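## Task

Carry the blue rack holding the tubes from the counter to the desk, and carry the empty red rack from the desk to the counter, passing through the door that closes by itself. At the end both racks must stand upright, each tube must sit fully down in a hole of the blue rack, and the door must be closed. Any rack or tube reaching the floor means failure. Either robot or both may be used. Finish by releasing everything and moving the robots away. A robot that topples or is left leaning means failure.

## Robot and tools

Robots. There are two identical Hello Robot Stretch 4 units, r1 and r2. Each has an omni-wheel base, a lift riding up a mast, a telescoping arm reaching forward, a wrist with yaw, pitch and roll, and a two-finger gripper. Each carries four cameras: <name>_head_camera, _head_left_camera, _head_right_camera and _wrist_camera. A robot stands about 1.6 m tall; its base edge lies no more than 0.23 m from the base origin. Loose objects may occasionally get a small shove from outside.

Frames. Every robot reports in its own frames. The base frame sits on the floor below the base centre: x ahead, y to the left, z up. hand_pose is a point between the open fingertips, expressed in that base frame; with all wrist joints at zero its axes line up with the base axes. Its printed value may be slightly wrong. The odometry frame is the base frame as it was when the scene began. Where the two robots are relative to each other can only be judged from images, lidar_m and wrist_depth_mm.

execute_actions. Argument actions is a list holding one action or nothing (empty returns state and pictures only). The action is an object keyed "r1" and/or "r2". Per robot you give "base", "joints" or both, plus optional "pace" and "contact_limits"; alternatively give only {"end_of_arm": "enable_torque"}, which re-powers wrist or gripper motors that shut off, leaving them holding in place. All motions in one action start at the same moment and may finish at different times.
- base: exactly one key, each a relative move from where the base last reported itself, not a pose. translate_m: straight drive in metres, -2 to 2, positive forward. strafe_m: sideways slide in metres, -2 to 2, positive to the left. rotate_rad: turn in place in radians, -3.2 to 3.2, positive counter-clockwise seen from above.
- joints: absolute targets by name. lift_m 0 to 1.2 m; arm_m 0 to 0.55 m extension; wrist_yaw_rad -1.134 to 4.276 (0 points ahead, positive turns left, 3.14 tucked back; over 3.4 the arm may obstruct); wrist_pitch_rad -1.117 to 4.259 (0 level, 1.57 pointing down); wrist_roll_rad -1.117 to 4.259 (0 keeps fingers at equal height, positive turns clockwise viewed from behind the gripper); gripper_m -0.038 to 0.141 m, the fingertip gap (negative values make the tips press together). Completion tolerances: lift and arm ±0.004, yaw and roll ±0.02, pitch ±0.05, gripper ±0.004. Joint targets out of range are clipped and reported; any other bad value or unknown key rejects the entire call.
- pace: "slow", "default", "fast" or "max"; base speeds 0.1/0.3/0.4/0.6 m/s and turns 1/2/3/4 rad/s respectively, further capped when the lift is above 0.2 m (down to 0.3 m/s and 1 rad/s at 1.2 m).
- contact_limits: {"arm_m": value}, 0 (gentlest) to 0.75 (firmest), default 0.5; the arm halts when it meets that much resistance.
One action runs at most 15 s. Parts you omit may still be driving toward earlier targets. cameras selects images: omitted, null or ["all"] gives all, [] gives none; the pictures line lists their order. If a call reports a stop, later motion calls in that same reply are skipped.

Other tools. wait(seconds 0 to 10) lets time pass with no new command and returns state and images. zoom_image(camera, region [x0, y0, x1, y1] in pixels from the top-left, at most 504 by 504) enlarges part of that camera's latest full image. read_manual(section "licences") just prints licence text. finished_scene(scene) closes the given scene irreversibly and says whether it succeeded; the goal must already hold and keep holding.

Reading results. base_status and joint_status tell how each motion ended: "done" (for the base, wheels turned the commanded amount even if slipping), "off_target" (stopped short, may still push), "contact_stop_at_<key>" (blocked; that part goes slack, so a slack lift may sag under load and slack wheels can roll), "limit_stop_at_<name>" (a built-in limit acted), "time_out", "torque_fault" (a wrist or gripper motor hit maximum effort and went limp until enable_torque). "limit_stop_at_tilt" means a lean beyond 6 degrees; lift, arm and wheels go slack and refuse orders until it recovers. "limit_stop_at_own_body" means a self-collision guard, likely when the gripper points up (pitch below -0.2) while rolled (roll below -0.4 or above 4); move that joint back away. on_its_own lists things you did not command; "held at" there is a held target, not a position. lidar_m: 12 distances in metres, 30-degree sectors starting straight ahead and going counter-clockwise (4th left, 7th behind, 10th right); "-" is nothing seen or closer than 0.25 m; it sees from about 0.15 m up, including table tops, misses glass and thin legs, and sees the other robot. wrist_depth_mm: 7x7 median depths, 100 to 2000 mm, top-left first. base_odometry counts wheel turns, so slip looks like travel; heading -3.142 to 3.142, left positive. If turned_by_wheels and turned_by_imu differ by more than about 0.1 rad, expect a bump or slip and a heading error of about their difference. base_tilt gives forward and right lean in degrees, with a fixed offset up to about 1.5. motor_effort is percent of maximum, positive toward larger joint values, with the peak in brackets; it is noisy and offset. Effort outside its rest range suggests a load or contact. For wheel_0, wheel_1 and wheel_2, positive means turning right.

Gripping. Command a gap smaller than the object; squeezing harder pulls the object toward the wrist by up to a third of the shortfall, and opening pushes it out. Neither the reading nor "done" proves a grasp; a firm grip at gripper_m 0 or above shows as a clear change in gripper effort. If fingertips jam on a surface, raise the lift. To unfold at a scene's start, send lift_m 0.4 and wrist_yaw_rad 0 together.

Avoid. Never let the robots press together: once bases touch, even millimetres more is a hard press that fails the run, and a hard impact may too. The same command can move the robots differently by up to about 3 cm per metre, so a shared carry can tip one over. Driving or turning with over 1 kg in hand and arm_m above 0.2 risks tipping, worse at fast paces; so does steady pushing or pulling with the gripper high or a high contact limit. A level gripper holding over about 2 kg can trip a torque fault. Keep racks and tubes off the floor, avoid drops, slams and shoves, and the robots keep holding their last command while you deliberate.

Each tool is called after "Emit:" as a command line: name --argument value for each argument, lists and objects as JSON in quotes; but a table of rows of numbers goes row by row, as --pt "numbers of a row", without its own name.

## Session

Emit:
execute_actions --actions '[]'

Scene clock: 0.00 s.
r1.base_odometry: x=+0.000 y=+0.000 heading=+0.000 (m, m, rad; r1's odometry frame)
r1.turned_by_wheels: +0.000 (rad since the last result)
r1.turned_by_imu: +0.000 (rad since the last result)
r1.base_tilt: forward=+0.1 right=+0.1 (deg)
r1.lidar_m: 2.12 1.17 1.26 1.06 1.08 0.93 0.80 0.78 0.95 0.91 0.92 1.09
r1.base_status: not commanded
r1.joint_positions: lift_m=+0.254 arm_m=-0.001 wrist_yaw_rad=+3.172 wrist_pitch_rad=+0.012 wrist_roll_rad=+0.001 gripper_m=+0.057
r1.joint_status: not commanded
r1.motor_effort: lift_m=+20 arm_m=-1 wrist_yaw_rad=+0 wrist_pitch_rad=-7 wrist_roll_rad=+1 gripper_m=-5 wheel_0=+0 wheel_1=-1 wheel_2=+1 (%)
r1.hand_pose: x=-0.1212 y=+0.0787 z=+0.4288 quat_wxyz=(-0.015, -0.006, +0.000, +1.000) (m; r1's base frame)
r1.wrist_depth_mm: - 138 138 946 976 1042 1098 / - 106 137 946 1008 1060 1098 / - 111 137 960 991 1025 1060 / - 133 162 931 960 1042 1060 / 214 866 891 946 976 1008 1078 / 223 854 198 946 198 1025 1078 / 221 831 878 141 976 1008 1060
r2.base_odometry: x=+0.000 y=+0.000 heading=+0.000 (m, m, rad; r2's odometry frame)
r2.turned_by_wheels: +0.000 (rad since the last result)
r2.turned_by_imu: +0.000 (rad since the last result)
r2.base_tilt: forward=-0.6 right=+0.6 (deg)
r2.lidar_m: 0.87 0.81 0.85 1.05 1.78 1.87 2.37 2.20 1.25 0.80 0.69 0.66
r2.base_status: not commanded
r2.joint_positions: lift_m=+0.280 arm_m=+0.000 wrist_yaw_rad=+3.221 wrist_pitch_rad=-0.005 wrist_roll_rad=-0.007 gripper_m=+0.057
r2.joint_status: not commanded
r2.motor_effort: lift_m=+18 arm_m=-1 wrist_yaw_rad=+0 wrist_pitch_rad=-8 wrist_roll_rad=+3 gripper_m=-3 wheel_0=+0 wheel_1=+0 wheel_2=+0 (%)
r2.hand_pose: x=-0.1238 y=+0.0642 z=+0.4600 quat_wxyz=(-0.040, +0.003, -0.003, +0.999) (m; r2's base frame)
r2.wrist_depth_mm: - - 132 - - 1983 1618 / - - 131 - - 1921 1661 / - 106 133 - - 1983 1661 / - 138 149 - - 1983 1708 / 197 - - - - 1921 1708 / 196 1397 196 1366 195 1397 1366 / 195 238 1025 - 1060 960 960
pictures: r1_head_camera, r1_head_left_camera, r1_head_right_camera, r1_wrist_camera, r2_head_camera, r2_head_left_camera, r2_head_right_camera, r2_wrist_camera
Images, in order (width x height): r1_head_camera 420x560, r1_head_left_camera 420x672, r1_head_right_camera 420x672, r1_wrist_camera 616x392, r2_head_camera 420x560, r2_head_left_camera 420x672, r2_head_right_camera 420x672, r2_wrist_camera 616x392.

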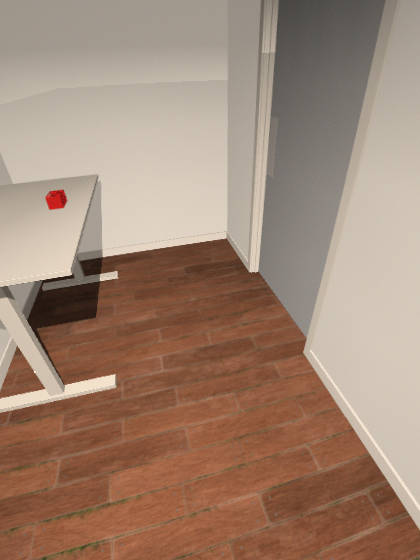

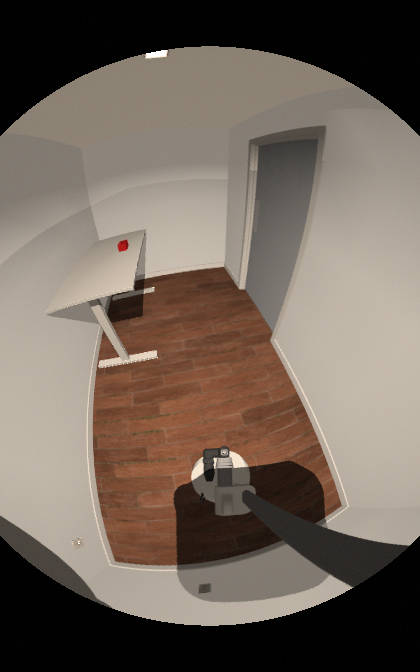

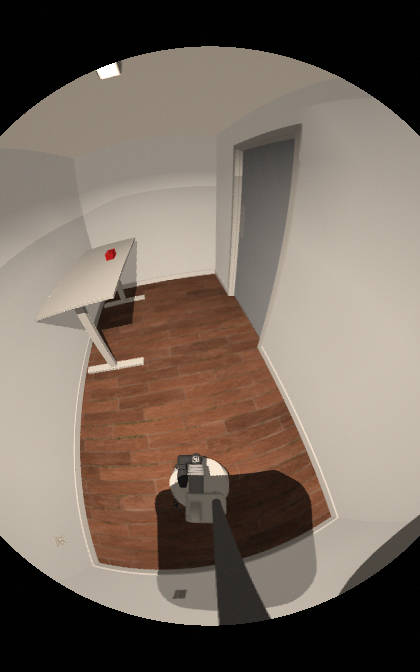

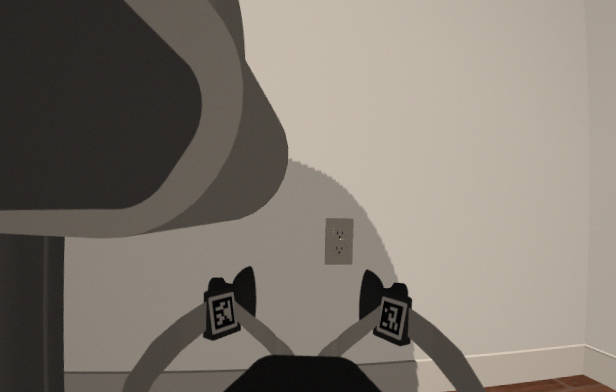

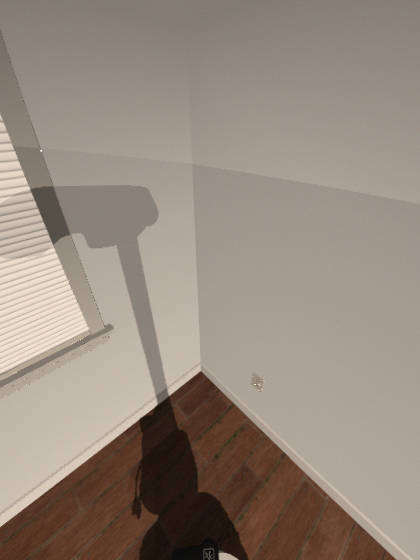

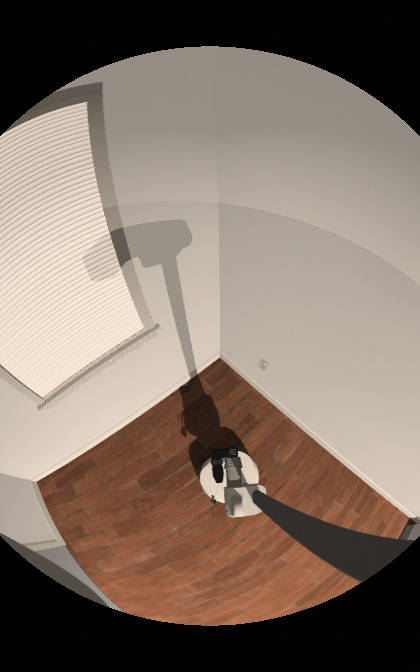

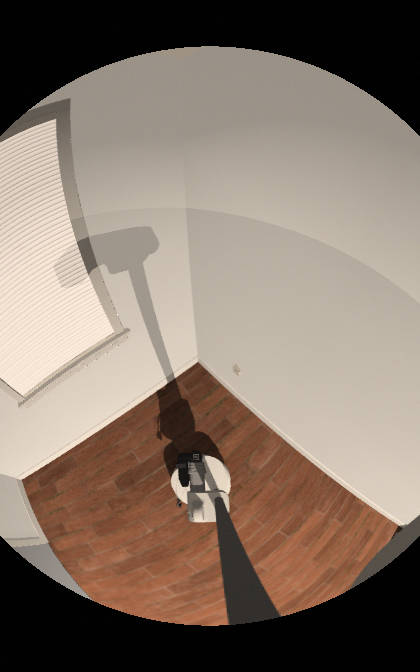

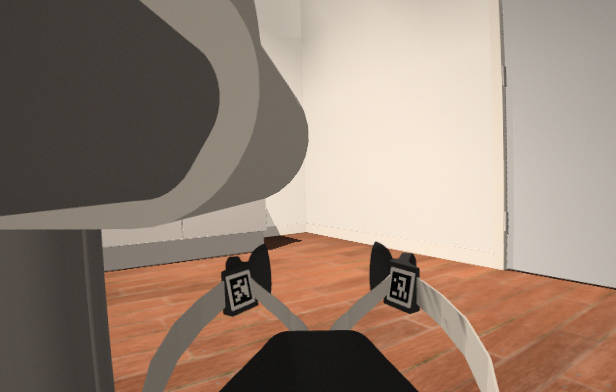

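Emit:
zoom_image --camera "r1_head_camera" --region '[0, 150, 140, 310]'

Emit:
zoom_image --camera "r1_head_camera" --region '[210, 200, 420, 400]'

Region (0, 150, 140, 310) of r1_head_camera's 420x560 image, scaled by 3.150, with more detail than that image has; it fills the left 441 columns of this view, and the rest is white.

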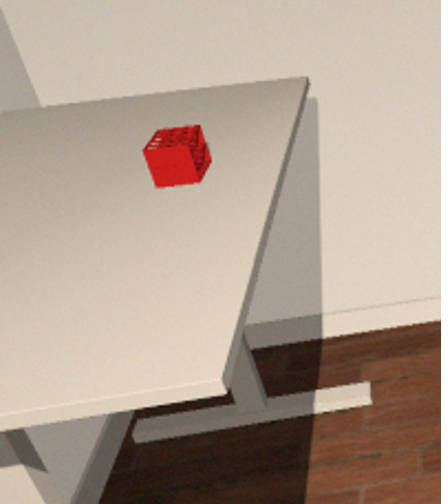

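Region (210, 200, 420, 400) of r1_head_camera's 420x560 image, scaled by 2.400, with more detail than that image has; it fills the top 480 rows of this view, and the rest is white.

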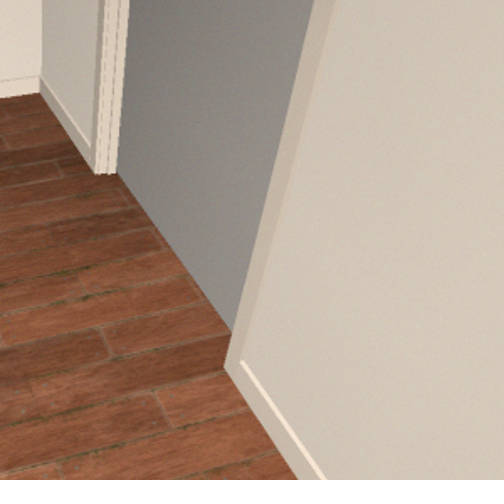

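Emit:
execute_actions --actions '[{"r1": {"base": {"rotate_rad": 1.63}, "pace": "max"}, "r2": {"base": {"rotate_rad": -2.44}, "pace": "max"}}]'

Scene clock: 4.40 s.
r1.base_odometry: x=+0.000 y=+0.000 heading=+1.630 (m, m, rad; r1's odometry frame)
r1.turned_by_wheels: +1.630 (rad since the last result)
r1.turned_by_imu: +1.635 (rad since the last result)
r1.base_tilt: forward=+0.0 right=+0.1 (deg)
r1.lidar_m: 1.07 1.10 0.89 0.78 0.79 0.98 0.93 0.92 1.18 2.40 1.19 1.20
r1.base_status: done
r1.joint_positions: lift_m=+0.254 arm_m=-0.001 wrist_yaw_rad=+3.171 wrist_pitch_rad=+0.012 wrist_roll_rad=+0.001 gripper_m=+0.057
r1.joint_status: not commanded
r1.motor_effort: lift_m=+20(20) arm_m=-1(1) wrist_yaw_rad=+0(0) wrist_pitch_rad=-7(7) wrist_roll_rad=+1(1) gripper_m=-2(7) wheel_0=+0(11) wheel_1=+2(11) wheel_2=+1(11) (%)
r1.hand_pose: x=-0.1211 y=+0.0788 z=+0.4288 quat_wxyz=(-0.015, -0.006, +0.000, +1.000) (m; r1's base frame)
r1.wrist_depth_mm: - 138 138 1078 1138 1118 917 / - 107 137 1060 1078 1118 917 / - 111 136 1060 1098 1118 917 / - 133 164 1060 1098 1098 931 / 214 1008 1042 1042 1078 1118 917 / 222 991 198 1060 198 1098 891 / 221 976 1025 141 1098 1060 891
r2.base_odometry: x=+0.000 y=+0.000 heading=-2.440 (m, m, rad; r2's odometry frame)
r2.turned_by_wheels: -2.440 (rad since the last result)
r2.turned_by_imu: -2.410 (rad since the last result)
r2.base_tilt: forward=-0.6 right=+0.5 (deg)
r2.lidar_m: 2.17 0.94 0.70 0.69 0.72 0.88 0.83 0.92 1.36 1.80 1.96 2.25
r2.base_status: done
r2.joint_positions: lift_m=+0.280 arm_m=+0.000 wrist_yaw_rad=+3.221 wrist_pitch_rad=-0.005 wrist_roll_rad=-0.007 gripper_m=+0.057
r2.joint_status: not commanded
r2.motor_effort: lift_m=+18(18) arm_m=-1(1) wrist_yaw_rad=+0(0) wrist_pitch_rad=-8(8) wrist_roll_rad=+2(2) gripper_m=-4(3) wheel_0=+1(9) wheel_1=+0(13) wheel_2=-1(9) (%)
r2.hand_pose: x=-0.1238 y=+0.0642 z=+0.4600 quat_wxyz=(-0.040, +0.003, -0.003, +0.999) (m; r2's base frame)
r2.wrist_depth_mm: - - 132 991 960 931 904 / - - 131 976 960 946 917 / - 106 133 976 976 931 917 / - 137 149 1025 991 931 931 / 197 1118 1078 1025 991 960 931 / 196 1118 196 1025 195 960 931 / 194 238 1042 - 976 946 917
pictures: r1_head_camera, r1_head_left_camera, r1_head_right_camera, r1_wrist_camera, r2_head_camera, r2_head_left_camera, r2_head_right_camera, r2_wrist_camera
Images, in order (width x height): r1_head_camera 420x560, r1_head_left_camera 420x672, r1_head_right_camera 420x672, r1_wrist_camera 616x392, r2_head_camera 420x560, r2_head_left_camera 420x672, r2_head_right_camera 420x672, r2_wrist_camera 616x392.

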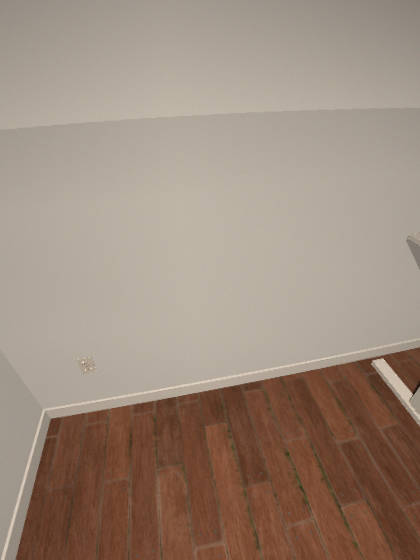

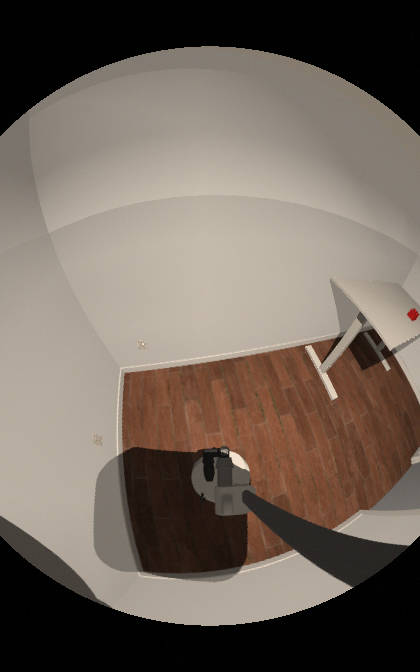

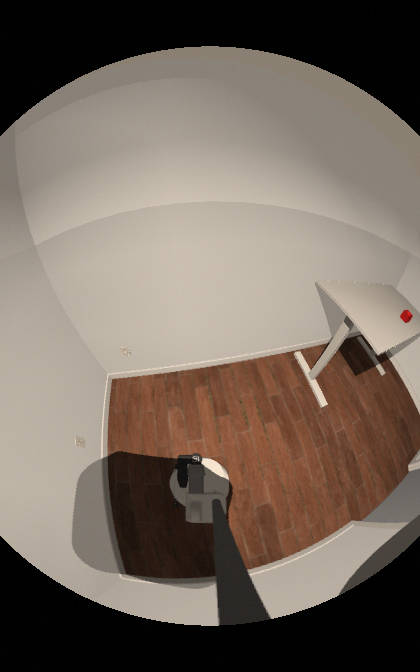

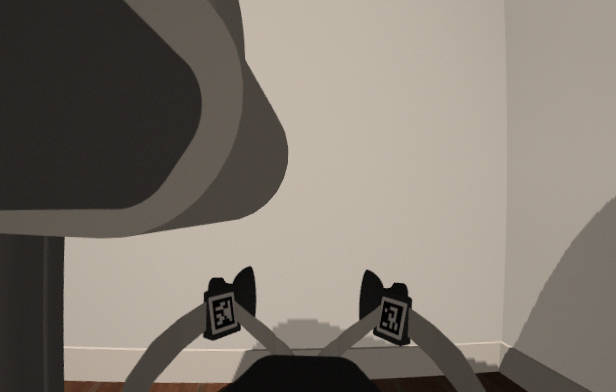

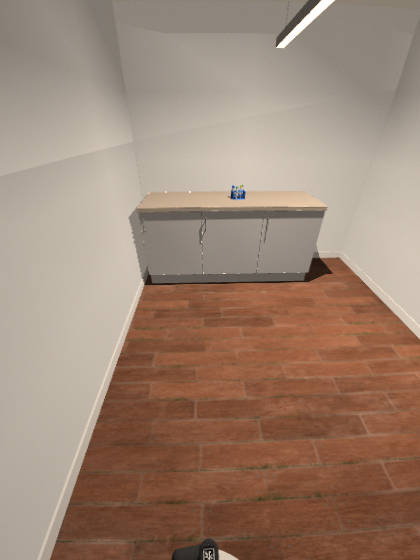

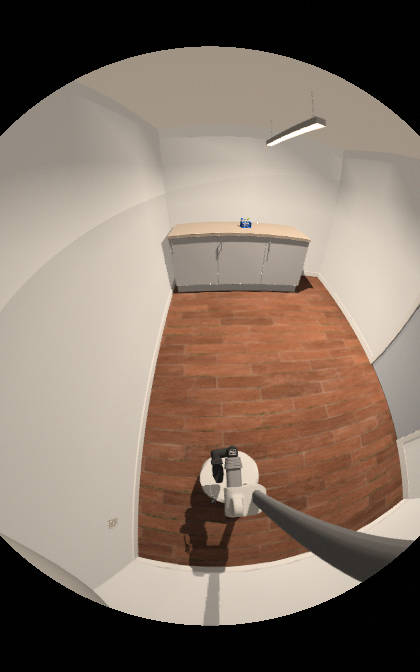

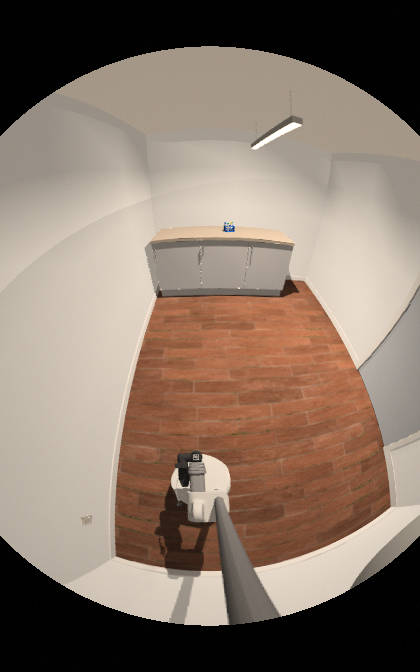

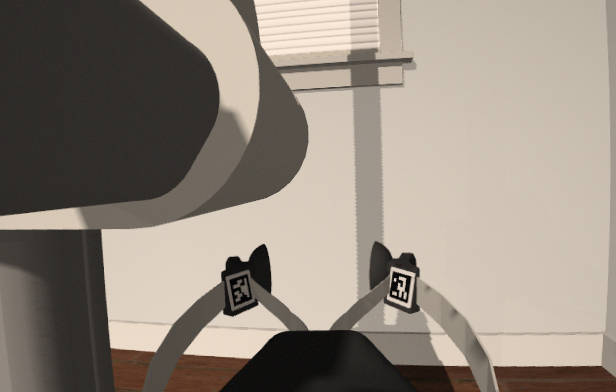

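Emit:
zoom_image --camera "r2_head_camera" --region '[130, 170, 350, 300]'

Emit:
zoom_image --camera "r2_head_camera" --region '[215, 175, 265, 210]'

Region (130, 170, 350, 300) of r2_head_camera's 420x560 image, scaled by 2.291, with more detail than that image has; it fills the top 298 rows of this view, and the rest is white.

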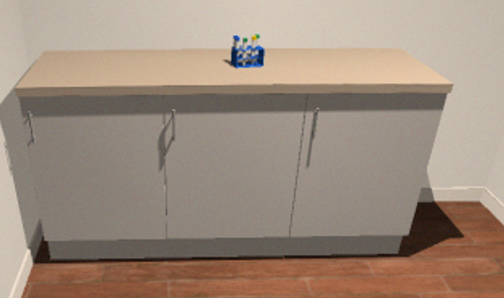

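Region (215, 175, 265, 210) of r2_head_camera's 420x560 image, scaled by 10.080, with more detail than that image has; it fills the top 353 rows of this view, and the rest is white.

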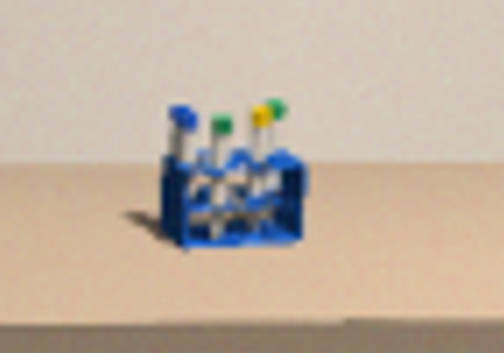

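Emit:
execute_actions --actions '[{"r2": {"base": {"rotate_rad": -0.31}, "pace": "max"}}]' --cameras '[]'

Emit:
execute_actions --actions '[{"r1": {"base": {"strafe_m": -1.88}, "joints": {"lift_m": 0.88, "wrist_yaw_rad": 0.0, "wrist_pitch_rad": 0.15, "gripper_m": 0.141}, "pace": "max"}, "r2": {"base": {"translate_m": 1.71}, "joints": {"lift_m": 0.84, "wrist_yaw_rad": 0.0, "wrist_pitch_rad": 0.15, "gripper_m": 0.141}, "pace": "max"}}]'

Scene clock: 7.17 s.
r1.base_odometry: x=+0.000 y=+0.000 heading=+1.630 (m, m, rad; r1's odometry frame)
r1.turned_by_wheels: +0.000 (rad since the last result)
r1.turned_by_imu: +0.000 (rad since the last result)
r1.base_tilt: forward=+0.1 right=+0.2 (deg)
r1.lidar_m: 1.09 1.11 0.86 0.79 0.81 0.99 0.91 0.92 1.14 2.38 1.20 1.20
r1.base_status: not commanded
r1.joint_positions: lift_m=+0.254 arm_m=-0.001 wrist_yaw_rad=+3.171 wrist_pitch_rad=+0.012 wrist_roll_rad=+0.001 gripper_m=+0.057
r1.joint_status: not commanded
r1.motor_effort: lift_m=+20(20) arm_m=-1(1) wrist_yaw_rad=+0(0) wrist_pitch_rad=-7(7) wrist_roll_rad=+0(0) gripper_m=-3(6) wheel_0=+0(0) wheel_1=+2(1) wheel_2=+2(2) (%)
r1.hand_pose: x=-0.1211 y=+0.0788 z=+0.4288 quat_wxyz=(-0.015, -0.006, +0.000, +1.000) (m; r1's base frame)
r1.wrist_depth_mm: - 138 138 1078 1118 1138 931 / - 106 137 1078 1118 1160 931 / - 111 137 1060 1118 1160 931 / - 133 162 1025 1078 1138 931 / 213 1008 1025 1078 1098 1118 931 / 222 976 198 1042 198 1118 904 / 221 991 1025 141 1042 1060 891
r2.base_odometry: x=+0.000 y=+0.000 heading=-2.750 (m, m, rad; r2's odometry frame)
r2.turned_by_wheels: -0.310 (rad since the last result)
r2.turned_by_imu: -0.306 (rad since the last result)
r2.base_tilt: forward=-0.6 right=+0.6 (deg)
r2.lidar_m: 2.21 1.48 0.83 0.69 0.68 0.83 0.81 0.82 0.99 1.75 1.89 2.15
r2.base_status: done
r2.joint_positions: lift_m=+0.280 arm_m=+0.000 wrist_yaw_rad=+3.221 wrist_pitch_rad=-0.005 wrist_roll_rad=-0.007 gripper_m=+0.057
r2.joint_status: not commanded
r2.motor_effort: lift_m=+18(18) arm_m=-1(1) wrist_yaw_rad=+0(0) wrist_pitch_rad=-8(9) wrist_roll_rad=+2(3) gripper_m=-2(2) wheel_0=+0(9) wheel_1=-1(10) wheel_2=-2(9) (%)
r2.hand_pose: x=-0.1238 y=+0.0642 z=+0.4600 quat_wxyz=(-0.040, +0.003, -0.003, +0.999) (m; r2's base frame)
r2.wrist_depth_mm: - - 132 1025 1078 1008 768 / - - 131 1042 1078 1042 759 / - 107 134 1025 1078 1042 778 / - 138 149 1060 1078 1078 788 / 197 960 1008 1060 1098 1060 798 / 196 976 196 1060 195 1025 788 / 195 238 991 - 1042 917 778
pictures: none
No camera images: the call's "cameras" was empty. Leave "cameras" out to get every camera's image.

Scene clock: 11.80 s.
r1.base_odometry: x=+1.877 y=+0.112 heading=+1.630 (m, m, rad; r1's odometry frame)
r1.turned_by_wheels: +0.000 (rad since the last result)
r1.turned_by_imu: -0.001 (rad since the last result)
r1.base_tilt: forward=+0.0 right=+0.2 (deg)
r1.lidar_m: 0.62 0.62 0.76 2.64 1.09 0.75 0.67 0.67 0.74 1.08 1.12 0.71
r1.base_status: done
r1.joint_positions: lift_m=+0.880 arm_m=-0.001 wrist_yaw_rad=+0.000 wrist_pitch_rad=+0.152 wrist_roll_rad=+0.001 gripper_m=+0.141
r1.joint_status: all done
r1.motor_effort: lift_m=+21(27) arm_m=-1(1) wrist_yaw_rad=+0(5) wrist_pitch_rad=-7(6) wrist_roll_rad=+0(1) gripper_m=+1(7) wheel_0=-2(14) wheel_1=+1(15) wheel_2=+1(1) (%)
r1.hand_pose: x=+0.4550 y=-0.0874 z=+1.0144 quat_wxyz=(+0.997, +0.000, +0.076, +0.000) (m; r1's base frame)
r1.wrist_depth_mm: 1042 1078 1138 1118 1229 1205 1160 / 1078 1118 1138 1182 1205 1255 1182 / 1098 1098 1160 1182 1255 1281 1205 / 1098 1098 1008 1205 1205 1281 1182 / 517 539 554 569 585 591 603 / 397 210 415 1229 445 459 1138 / 1160 1205 1229 142 1336 1336 1160
r2.base_odometry: x=-1.581 y=-0.653 heading=-2.750 (m, m, rad; r2's odometry frame)
r2.turned_by_wheels: +0.000 (rad since the last result)
r2.turned_by_imu: -0.003 (rad since the last result)
r2.base_tilt: forward=-0.6 right=+0.6 (deg)
r2.lidar_m: 0.55 0.56 0.65 1.14 1.14 1.32 2.36 2.49 1.67 1.42 1.41 0.67
r2.base_status: done
r2.joint_positions: lift_m=+0.840 arm_m=+0.000 wrist_yaw_rad=+0.000 wrist_pitch_rad=+0.152 wrist_roll_rad=-0.007 gripper_m=+0.141
r2.joint_status: all done
r2.motor_effort: lift_m=+19(23) arm_m=-1(1) wrist_yaw_rad=+0(6) wrist_pitch_rad=-8(8) wrist_roll_rad=+3(2) gripper_m=+0(5) wheel_0=+1(9) wheel_1=+0(10) wheel_2=+0(14) (%)
r2.hand_pose: x=+0.4559 y=-0.0874 z=+0.9744 quat_wxyz=(+0.997, -0.003, +0.076, +0.000) (m; r2's base frame)
r2.wrist_depth_mm: 854 891 960 991 1060 1138 1182 / 866 917 976 1025 1078 1160 1229 / 891 931 991 1060 1138 1182 1308 / 615 715 768 732 715 683 1308 / 459 449 439 436 459 484 544 / 366 379 424 430 484 525 574 / 397 415 439 - 517 544 603
pictures: r1_head_camera, r1_head_left_camera, r1_head_right_camera, r1_wrist_camera, r2_head_camera, r2_head_left_camera, r2_head_right_camera, r2_wrist_camera
Images, in order (width x height): r1_head_camera 420x560, r1_head_left_camera 420x672, r1_head_right_camera 420x672, r1_wrist_camera 616x392, r2_head_camera 420x560, r2_head_left_camera 420x672, r2_head_right_camera 420x672, r2_wrist_camera 616x392.

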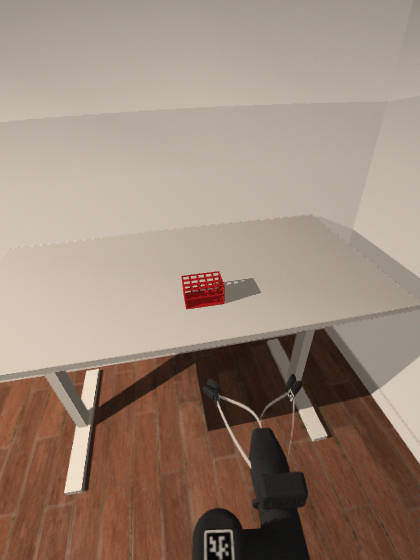

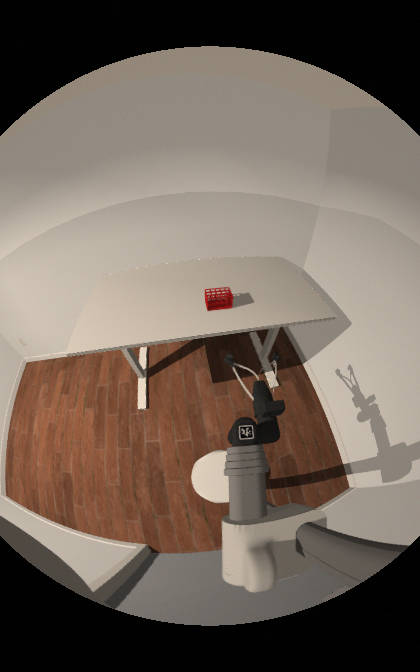

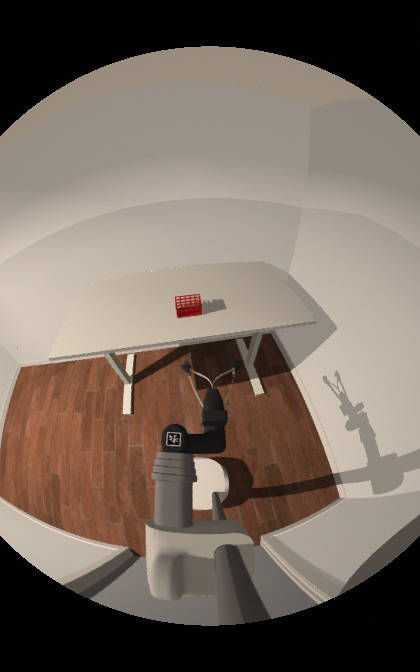

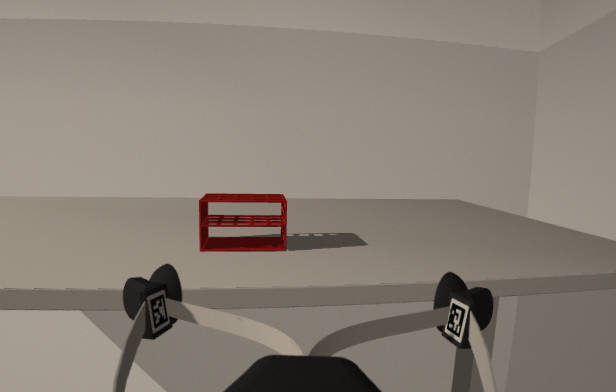

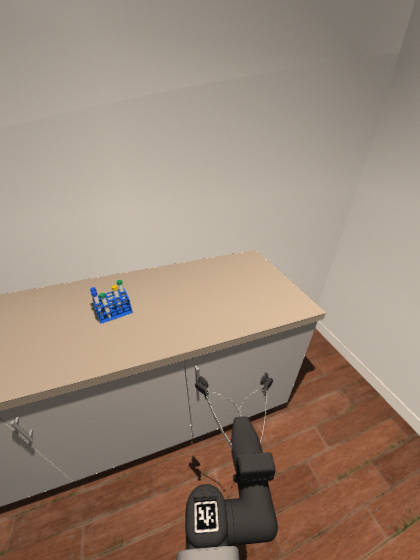

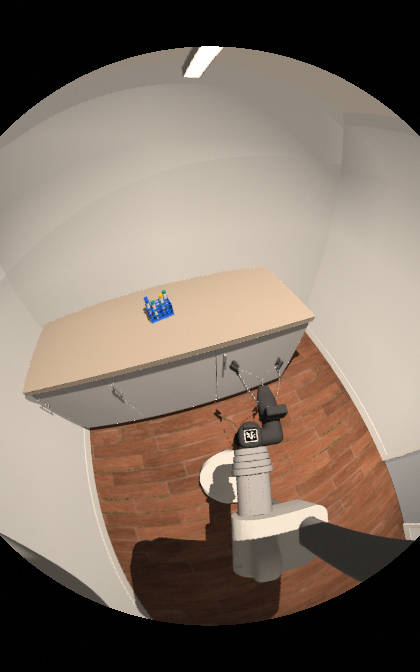

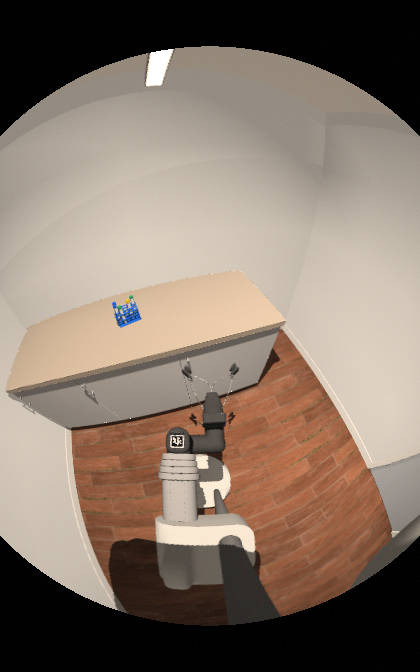

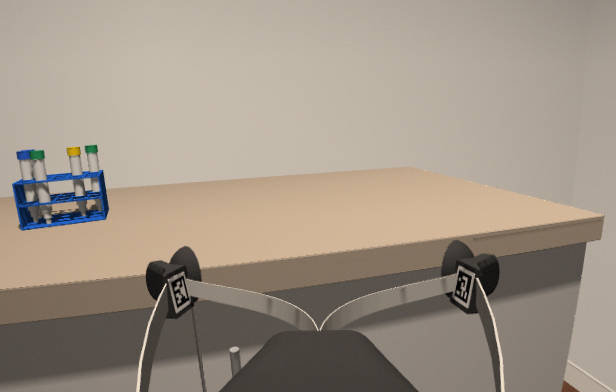

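Emit:
zoom_image --camera "r1_wrist_camera" --region '[110, 170, 500, 350]'

Emit:
zoom_image --camera "r1_head_camera" --region '[150, 250, 320, 420]'

Emit:
zoom_image --camera "r2_wrist_camera" --region '[0, 130, 160, 250]'

Emit:
zoom_image --camera "r2_head_camera" --region '[60, 260, 300, 440]'

Region (110, 170, 500, 350) of r1_wrist_camera's 616x392 image, scaled by 1.292; it fills the top 233 rows of this view, and the rest is white.

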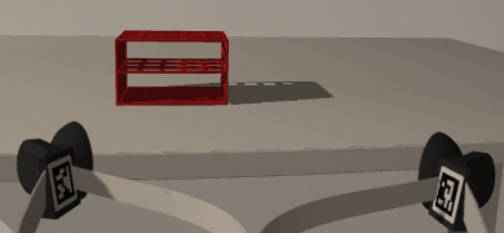

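Region (150, 250, 320, 420) of r1_head_camera's 420x560 image, scaled by 2.965, with more detail than that image has.

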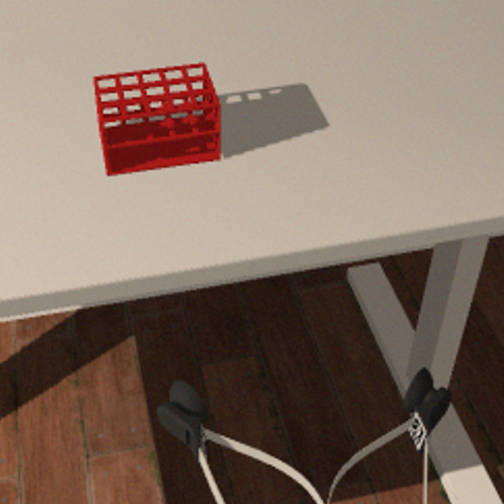

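Region (0, 130, 160, 250) of r2_wrist_camera's 616x392 image, scaled by 3.150; it fills the top 378 rows of this view, and the rest is white.

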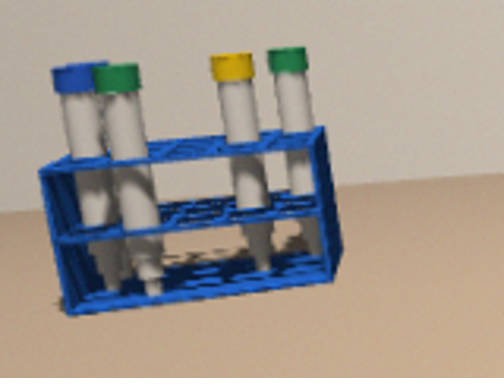

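Region (60, 260, 300, 440) of r2_head_camera's 420x560 image, scaled by 2.100, with more detail than that image has; it fills the top 378 rows of this view, and the rest is white.

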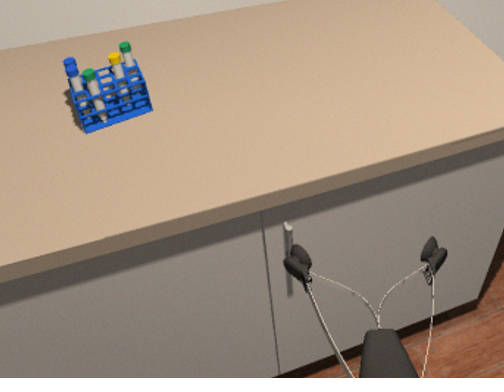

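Emit:
execute_actions --actions '[{"r1": {"base": {"rotate_rad": 0.12}, "joints": {"lift_m": 0.86, "arm_m": 0.2}, "pace": "max"}, "r2": {"base": {"rotate_rad": 0.46}, "joints": {"lift_m": 0.85, "arm_m": 0.26}, "pace": "max"}}]' --cameras '["r1_wrist_camera", "r2_wrist_camera", "r1_head_camera", "r2_head_camera"]'

Scene clock: 15.47 s.
r1.base_odometry: x=+1.877 y=+0.112 heading=+1.750 (m, m, rad; r1's odometry frame)
r1.turned_by_wheels: +0.119 (rad since the last result)
r1.turned_by_imu: +0.120 (rad since the last result)
r1.base_tilt: forward=+0.1 right=+0.1 (deg)
r1.lidar_m: 0.62 0.64 0.85 2.62 0.91 0.71 0.66 0.68 0.84 1.11 0.95 0.69
r1.base_status: done
r1.joint_positions: lift_m=+0.860 arm_m=+0.199 wrist_yaw_rad=+0.000 wrist_pitch_rad=+0.152 wrist_roll_rad=+0.001 gripper_m=+0.141
r1.joint_status: all done
r1.motor_effort: lift_m=+19(17) arm_m=+5(5) wrist_yaw_rad=-1(1) wrist_pitch_rad=-7(8) wrist_roll_rad=+0(0) gripper_m=-3(1) wheel_0=-2(7) wheel_1=-3(7) wheel_2=-3(8) (%)
r1.hand_pose: x=+0.6551 y=-0.0873 z=+0.9946 quat_wxyz=(+0.997, +0.000, +0.076, +0.000) (m; r1's base frame)
r1.wrist_depth_mm: 917 917 917 946 946 946 931 / 960 946 946 960 976 976 976 / 946 960 960 960 991 991 976 / 931 976 991 976 976 991 1008 / 452 466 433 436 452 508 508 / 294 211 310 317 320 277 320 / 224 224 234 143 234 231 238
r2.base_odometry: x=-1.581 y=-0.653 heading=-2.290 (m, m, rad; r2's odometry frame)
r2.turned_by_wheels: +0.460 (rad since the last result)
r2.turned_by_imu: +0.454 (rad since the last result)
r2.base_tilt: forward=-0.6 right=+0.6 (deg)
r2.lidar_m: 0.57 0.65 1.06 1.14 1.31 2.10 2.52 1.75 1.42 1.40 0.70 0.58
r2.base_status: done
r2.joint_positions: lift_m=+0.850 arm_m=+0.259 wrist_yaw_rad=+0.000 wrist_pitch_rad=+0.152 wrist_roll_rad=-0.007 gripper_m=+0.141
r2.joint_status: all done
r2.motor_effort: lift_m=+20(21) arm_m=+6(4) wrist_yaw_rad=-1(2) wrist_pitch_rad=-8(8) wrist_roll_rad=+2(1) gripper_m=+0(1) wheel_0=-1(6) wheel_1=+0(7) wheel_2=+0(9) (%)
r2.hand_pose: x=+0.7150 y=-0.0874 z=+0.9844 quat_wxyz=(+0.997, -0.003, +0.076, +0.000) (m; r2's base frame)
r2.wrist_depth_mm: 809 768 723 691 654 634 609 / 831 788 750 715 683 647 621 / 866 809 768 741 707 668 640 / 878 831 627 430 715 676 647 / 484 473 404 410 442 394 421 / 327 306 289 300 283 276 298 / 253 248 258 - 250 236 236
pictures: r1_head_camera, r1_wrist_camera, r2_head_camera, r2_wrist_camera
Images, in order (width x height): r1_head_camera 420x560, r1_wrist_camera 616x392, r2_head_camera 420x560, r2_wrist_camera 616x392.

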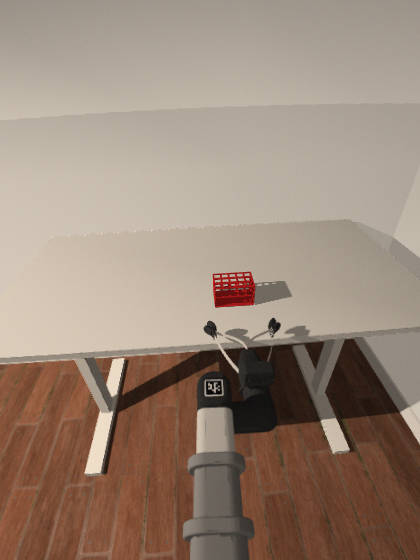

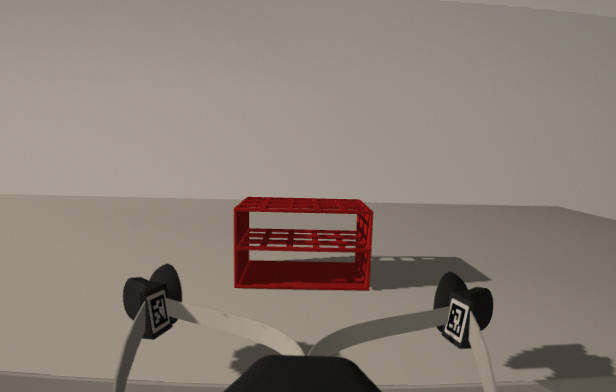

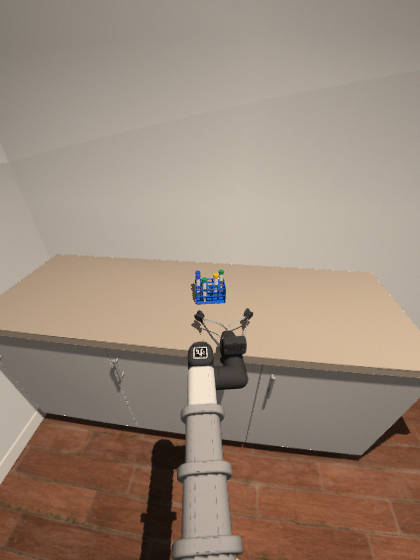

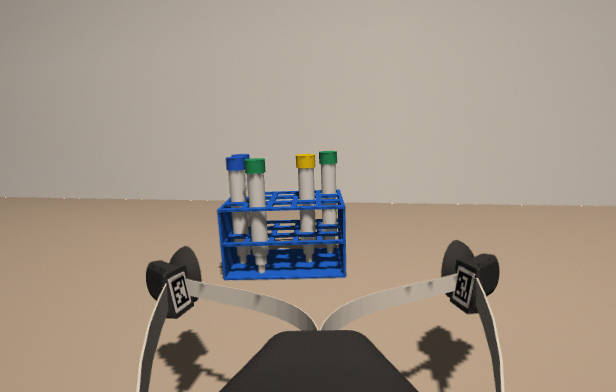

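Emit:
zoom_image --camera "r2_wrist_camera" --region '[190, 140, 370, 300]'

Emit:
zoom_image --camera "r1_wrist_camera" --region '[170, 180, 450, 320]'

Region (190, 140, 370, 300) of r2_wrist_camera's 616x392 image, scaled by 2.800.

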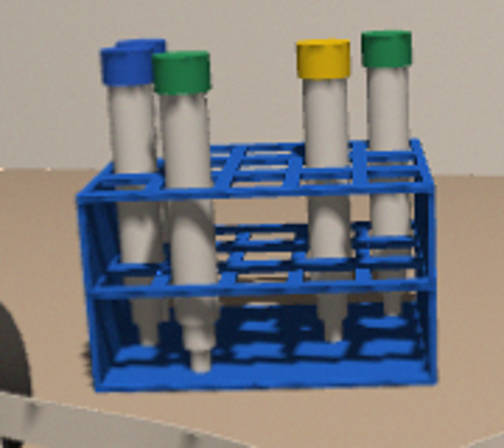

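Region (170, 180, 450, 320) of r1_wrist_camera's 616x392 image, scaled by 1.800.

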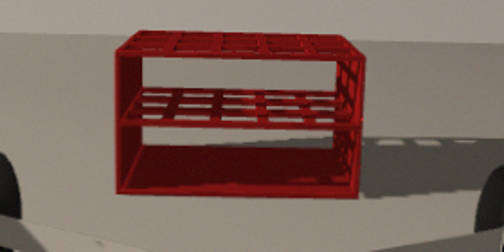

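Emit:
execute_actions --actions '[{"r1": {"base": {"rotate_rad": 0.005}, "joints": {"lift_m": 0.856, "arm_m": 0.34}, "pace": "fast"}, "r2": {"base": {"rotate_rad": 0.042}, "joints": {"lift_m": 0.844, "arm_m": 0.33}, "pace": "fast"}}]' --cameras '["r1_wrist_camera", "r2_wrist_camera"]'

Scene clock: 21.17 s.
r1.base_odometry: x=+1.877 y=+0.112 heading=+1.754 (m, m, rad; r1's odometry frame)
r1.turned_by_wheels: +0.004 (rad since the last result)
r1.turned_by_imu: +0.004 (rad since the last result)
r1.base_tilt: forward=+0.1 right=+0.2 (deg)
r1.lidar_m: 0.62 0.63 0.87 2.66 0.90 0.70 0.63 0.67 0.83 1.11 0.95 0.67
r1.base_status: done
r1.joint_positions: lift_m=+0.856 arm_m=+0.339 wrist_yaw_rad=+0.000 wrist_pitch_rad=+0.152 wrist_roll_rad=+0.001 gripper_m=+0.141
r1.joint_status: all done
r1.motor_effort: lift_m=+18(16) arm_m=+5(6) wrist_yaw_rad=-1(1) wrist_pitch_rad=-7(7) wrist_roll_rad=+1(1) gripper_m=+1(1) wheel_0=-1(5) wheel_1=-3(5) wheel_2=-3(4) (%)
r1.hand_pose: x=+0.7952 y=-0.0874 z=+0.9907 quat_wxyz=(+0.997, +0.000, +0.076, +0.000) (m; r1's base frame)
r1.wrist_depth_mm: 788 798 820 798 809 820 831 / 820 809 809 831 820 820 831 / 820 820 842 842 842 854 854 / 831 842 842 842 854 878 854 / 433 449 262 290 281 492 492 / 282 209 220 260 213 267 309 / 216 216 219 142 226 225 229
r2.base_odometry: x=-1.581 y=-0.653 heading=-2.249 (m, m, rad; r2's odometry frame)
r2.turned_by_wheels: +0.041 (rad since the last result)
r2.turned_by_imu: +0.041 (rad since the last result)
r2.base_tilt: forward=-0.7 right=+0.8 (deg)
r2.lidar_m: 0.58 0.68 1.12 1.14 1.33 2.19 2.52 1.69 1.41 1.40 0.69 0.58
r2.base_status: done
r2.joint_positions: lift_m=+0.844 arm_m=+0.329 wrist_yaw_rad=+0.000 wrist_pitch_rad=+0.152 wrist_roll_rad=-0.007 gripper_m=+0.141
r2.joint_status: all done
r2.motor_effort: lift_m=+15(18) arm_m=+6(3) wrist_yaw_rad=-1(1) wrist_pitch_rad=-8(8) wrist_roll_rad=+2(1) gripper_m=-2(1) wheel_0=-2(7) wheel_1=-3(4) wheel_2=-1(6) (%)
r2.hand_pose: x=+0.7850 y=-0.0874 z=+0.9788 quat_wxyz=(+0.997, -0.003, +0.076, +0.000) (m; r2's base frame)
r2.wrist_depth_mm: 768 723 676 634 603 564 544 / 788 741 699 647 615 585 559 / 831 768 723 668 634 609 574 / 831 778 723 340 640 609 580 / 459 455 382 324 364 379 404 / 315 296 278 290 272 265 287 / 243 239 250 - 241 228 227
pictures: r1_wrist_camera, r2_wrist_camera
Images, in order (width x height): r1_wrist_camera 616x392, r2_wrist_camera 616x392.

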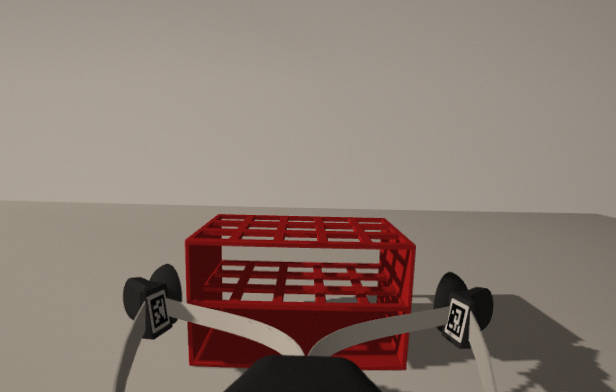

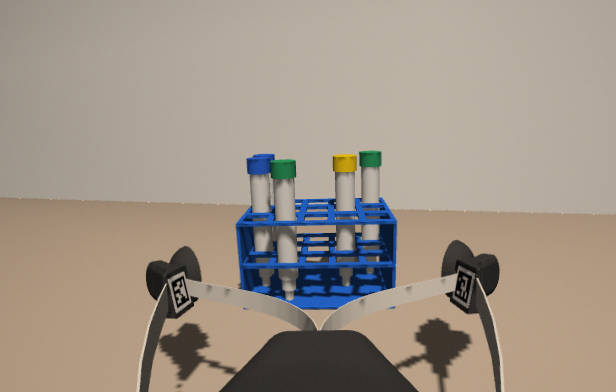

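Emit:
execute_actions --actions '[{"r1": {"joints": {"arm_m": 0.348, "gripper_m": 0.075}, "pace": "fast"}, "r2": {"base": {"rotate_rad": 0.004}, "joints": {"arm_m": 0.42}, "pace": "fast"}}]' --cameras '["r1_wrist_camera", "r2_wrist_camera"]'

Scene clock: 22.97 s.
r1.base_odometry: x=+1.877 y=+0.112 heading=+1.754 (m, m, rad; r1's odometry frame)
r1.turned_by_wheels: +0.000 (rad since the last result)
r1.turned_by_imu: +0.000 (rad since the last result)
r1.base_tilt: forward=+0.0 right=+0.2 (deg)
r1.lidar_m: 0.62 0.62 0.84 2.65 0.91 0.71 0.66 0.68 0.82 1.10 0.95 0.65
r1.base_status: not commanded
r1.joint_positions: lift_m=+0.856 arm_m=+0.347 wrist_yaw_rad=+0.000 wrist_pitch_rad=+0.153 wrist_roll_rad=+0.001 gripper_m=+0.075
r1.joint_status: all done
r1.motor_effort: lift_m=+18(18) arm_m=+5(6) wrist_yaw_rad=-1(0) wrist_pitch_rad=-9(9) wrist_roll_rad=+0(0) gripper_m=-27(28) wheel_0=-1(2) wheel_1=-2(2) wheel_2=-3(3) (%)
r1.hand_pose: x=+0.8031 y=-0.0874 z=+0.9905 quat_wxyz=(+0.997, +0.000, +0.076, +0.000) (m; r1's base frame)
r1.wrist_depth_mm: 778 788 788 798 809 809 820 / 798 809 798 798 831 820 831 / 820 820 842 831 820 831 831 / 820 831 820 842 842 854 842 / 433 445 227 236 227 488 492 / 282 182 214 240 222 286 307 / 208 208 204 228 205 198 229
r2.base_odometry: x=-1.581 y=-0.653 heading=-2.245 (m, m, rad; r2's odometry frame)
r2.turned_by_wheels: +0.003 (rad since the last result)
r2.turned_by_imu: +0.003 (rad since the last result)
r2.base_tilt: forward=-0.6 right=+0.7 (deg)
r2.lidar_m: 0.57 0.63 1.10 1.15 1.32 2.23 2.49 1.69 1.40 1.40 0.68 0.57
r2.base_status: done
r2.joint_positions: lift_m=+0.844 arm_m=+0.419 wrist_yaw_rad=+0.000 wrist_pitch_rad=+0.152 wrist_roll_rad=-0.007 gripper_m=+0.141
r2.joint_status: all done
r2.motor_effort: lift_m=+15(15) arm_m=+6(6) wrist_yaw_rad=-1(1) wrist_pitch_rad=-8(8) wrist_roll_rad=+2(3) gripper_m=+1(0) wheel_0=-2(5) wheel_1=-2(6) wheel_2=-2(3) (%)
r2.hand_pose: x=+0.8750 y=-0.0874 z=+0.9788 quat_wxyz=(+0.997, -0.003, +0.076, +0.000) (m; r2's base frame)
r2.wrist_depth_mm: 661 627 580 549 521 492 466 / 683 640 603 569 530 504 484 / 732 668 627 585 549 517 492 / 750 683 603 603 254 535 508 / 462 452 239 249 236 377 407 / 315 296 217 211 206 265 287 / 243 238 239 - 228 228 228
pictures: r1_wrist_camera, r2_wrist_camera
Images, in order (width x height): r1_wrist_camera 616x392, r2_wrist_camera 616x392.

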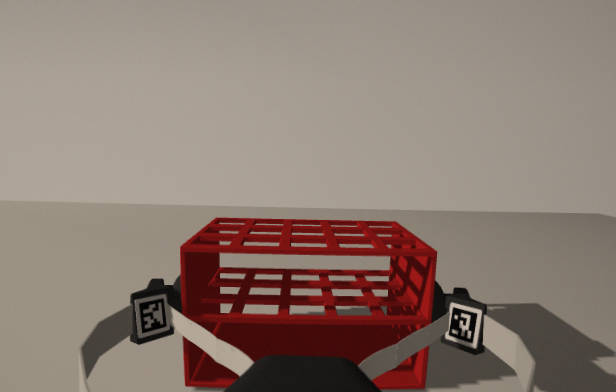

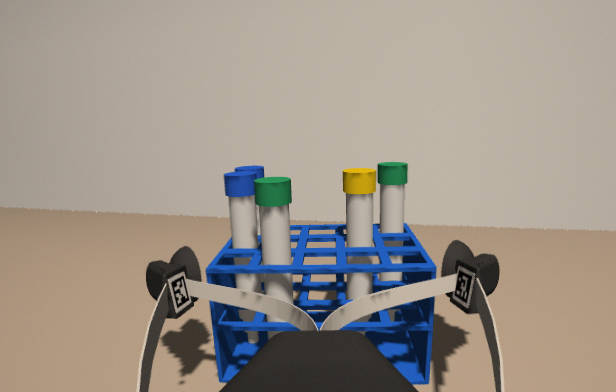

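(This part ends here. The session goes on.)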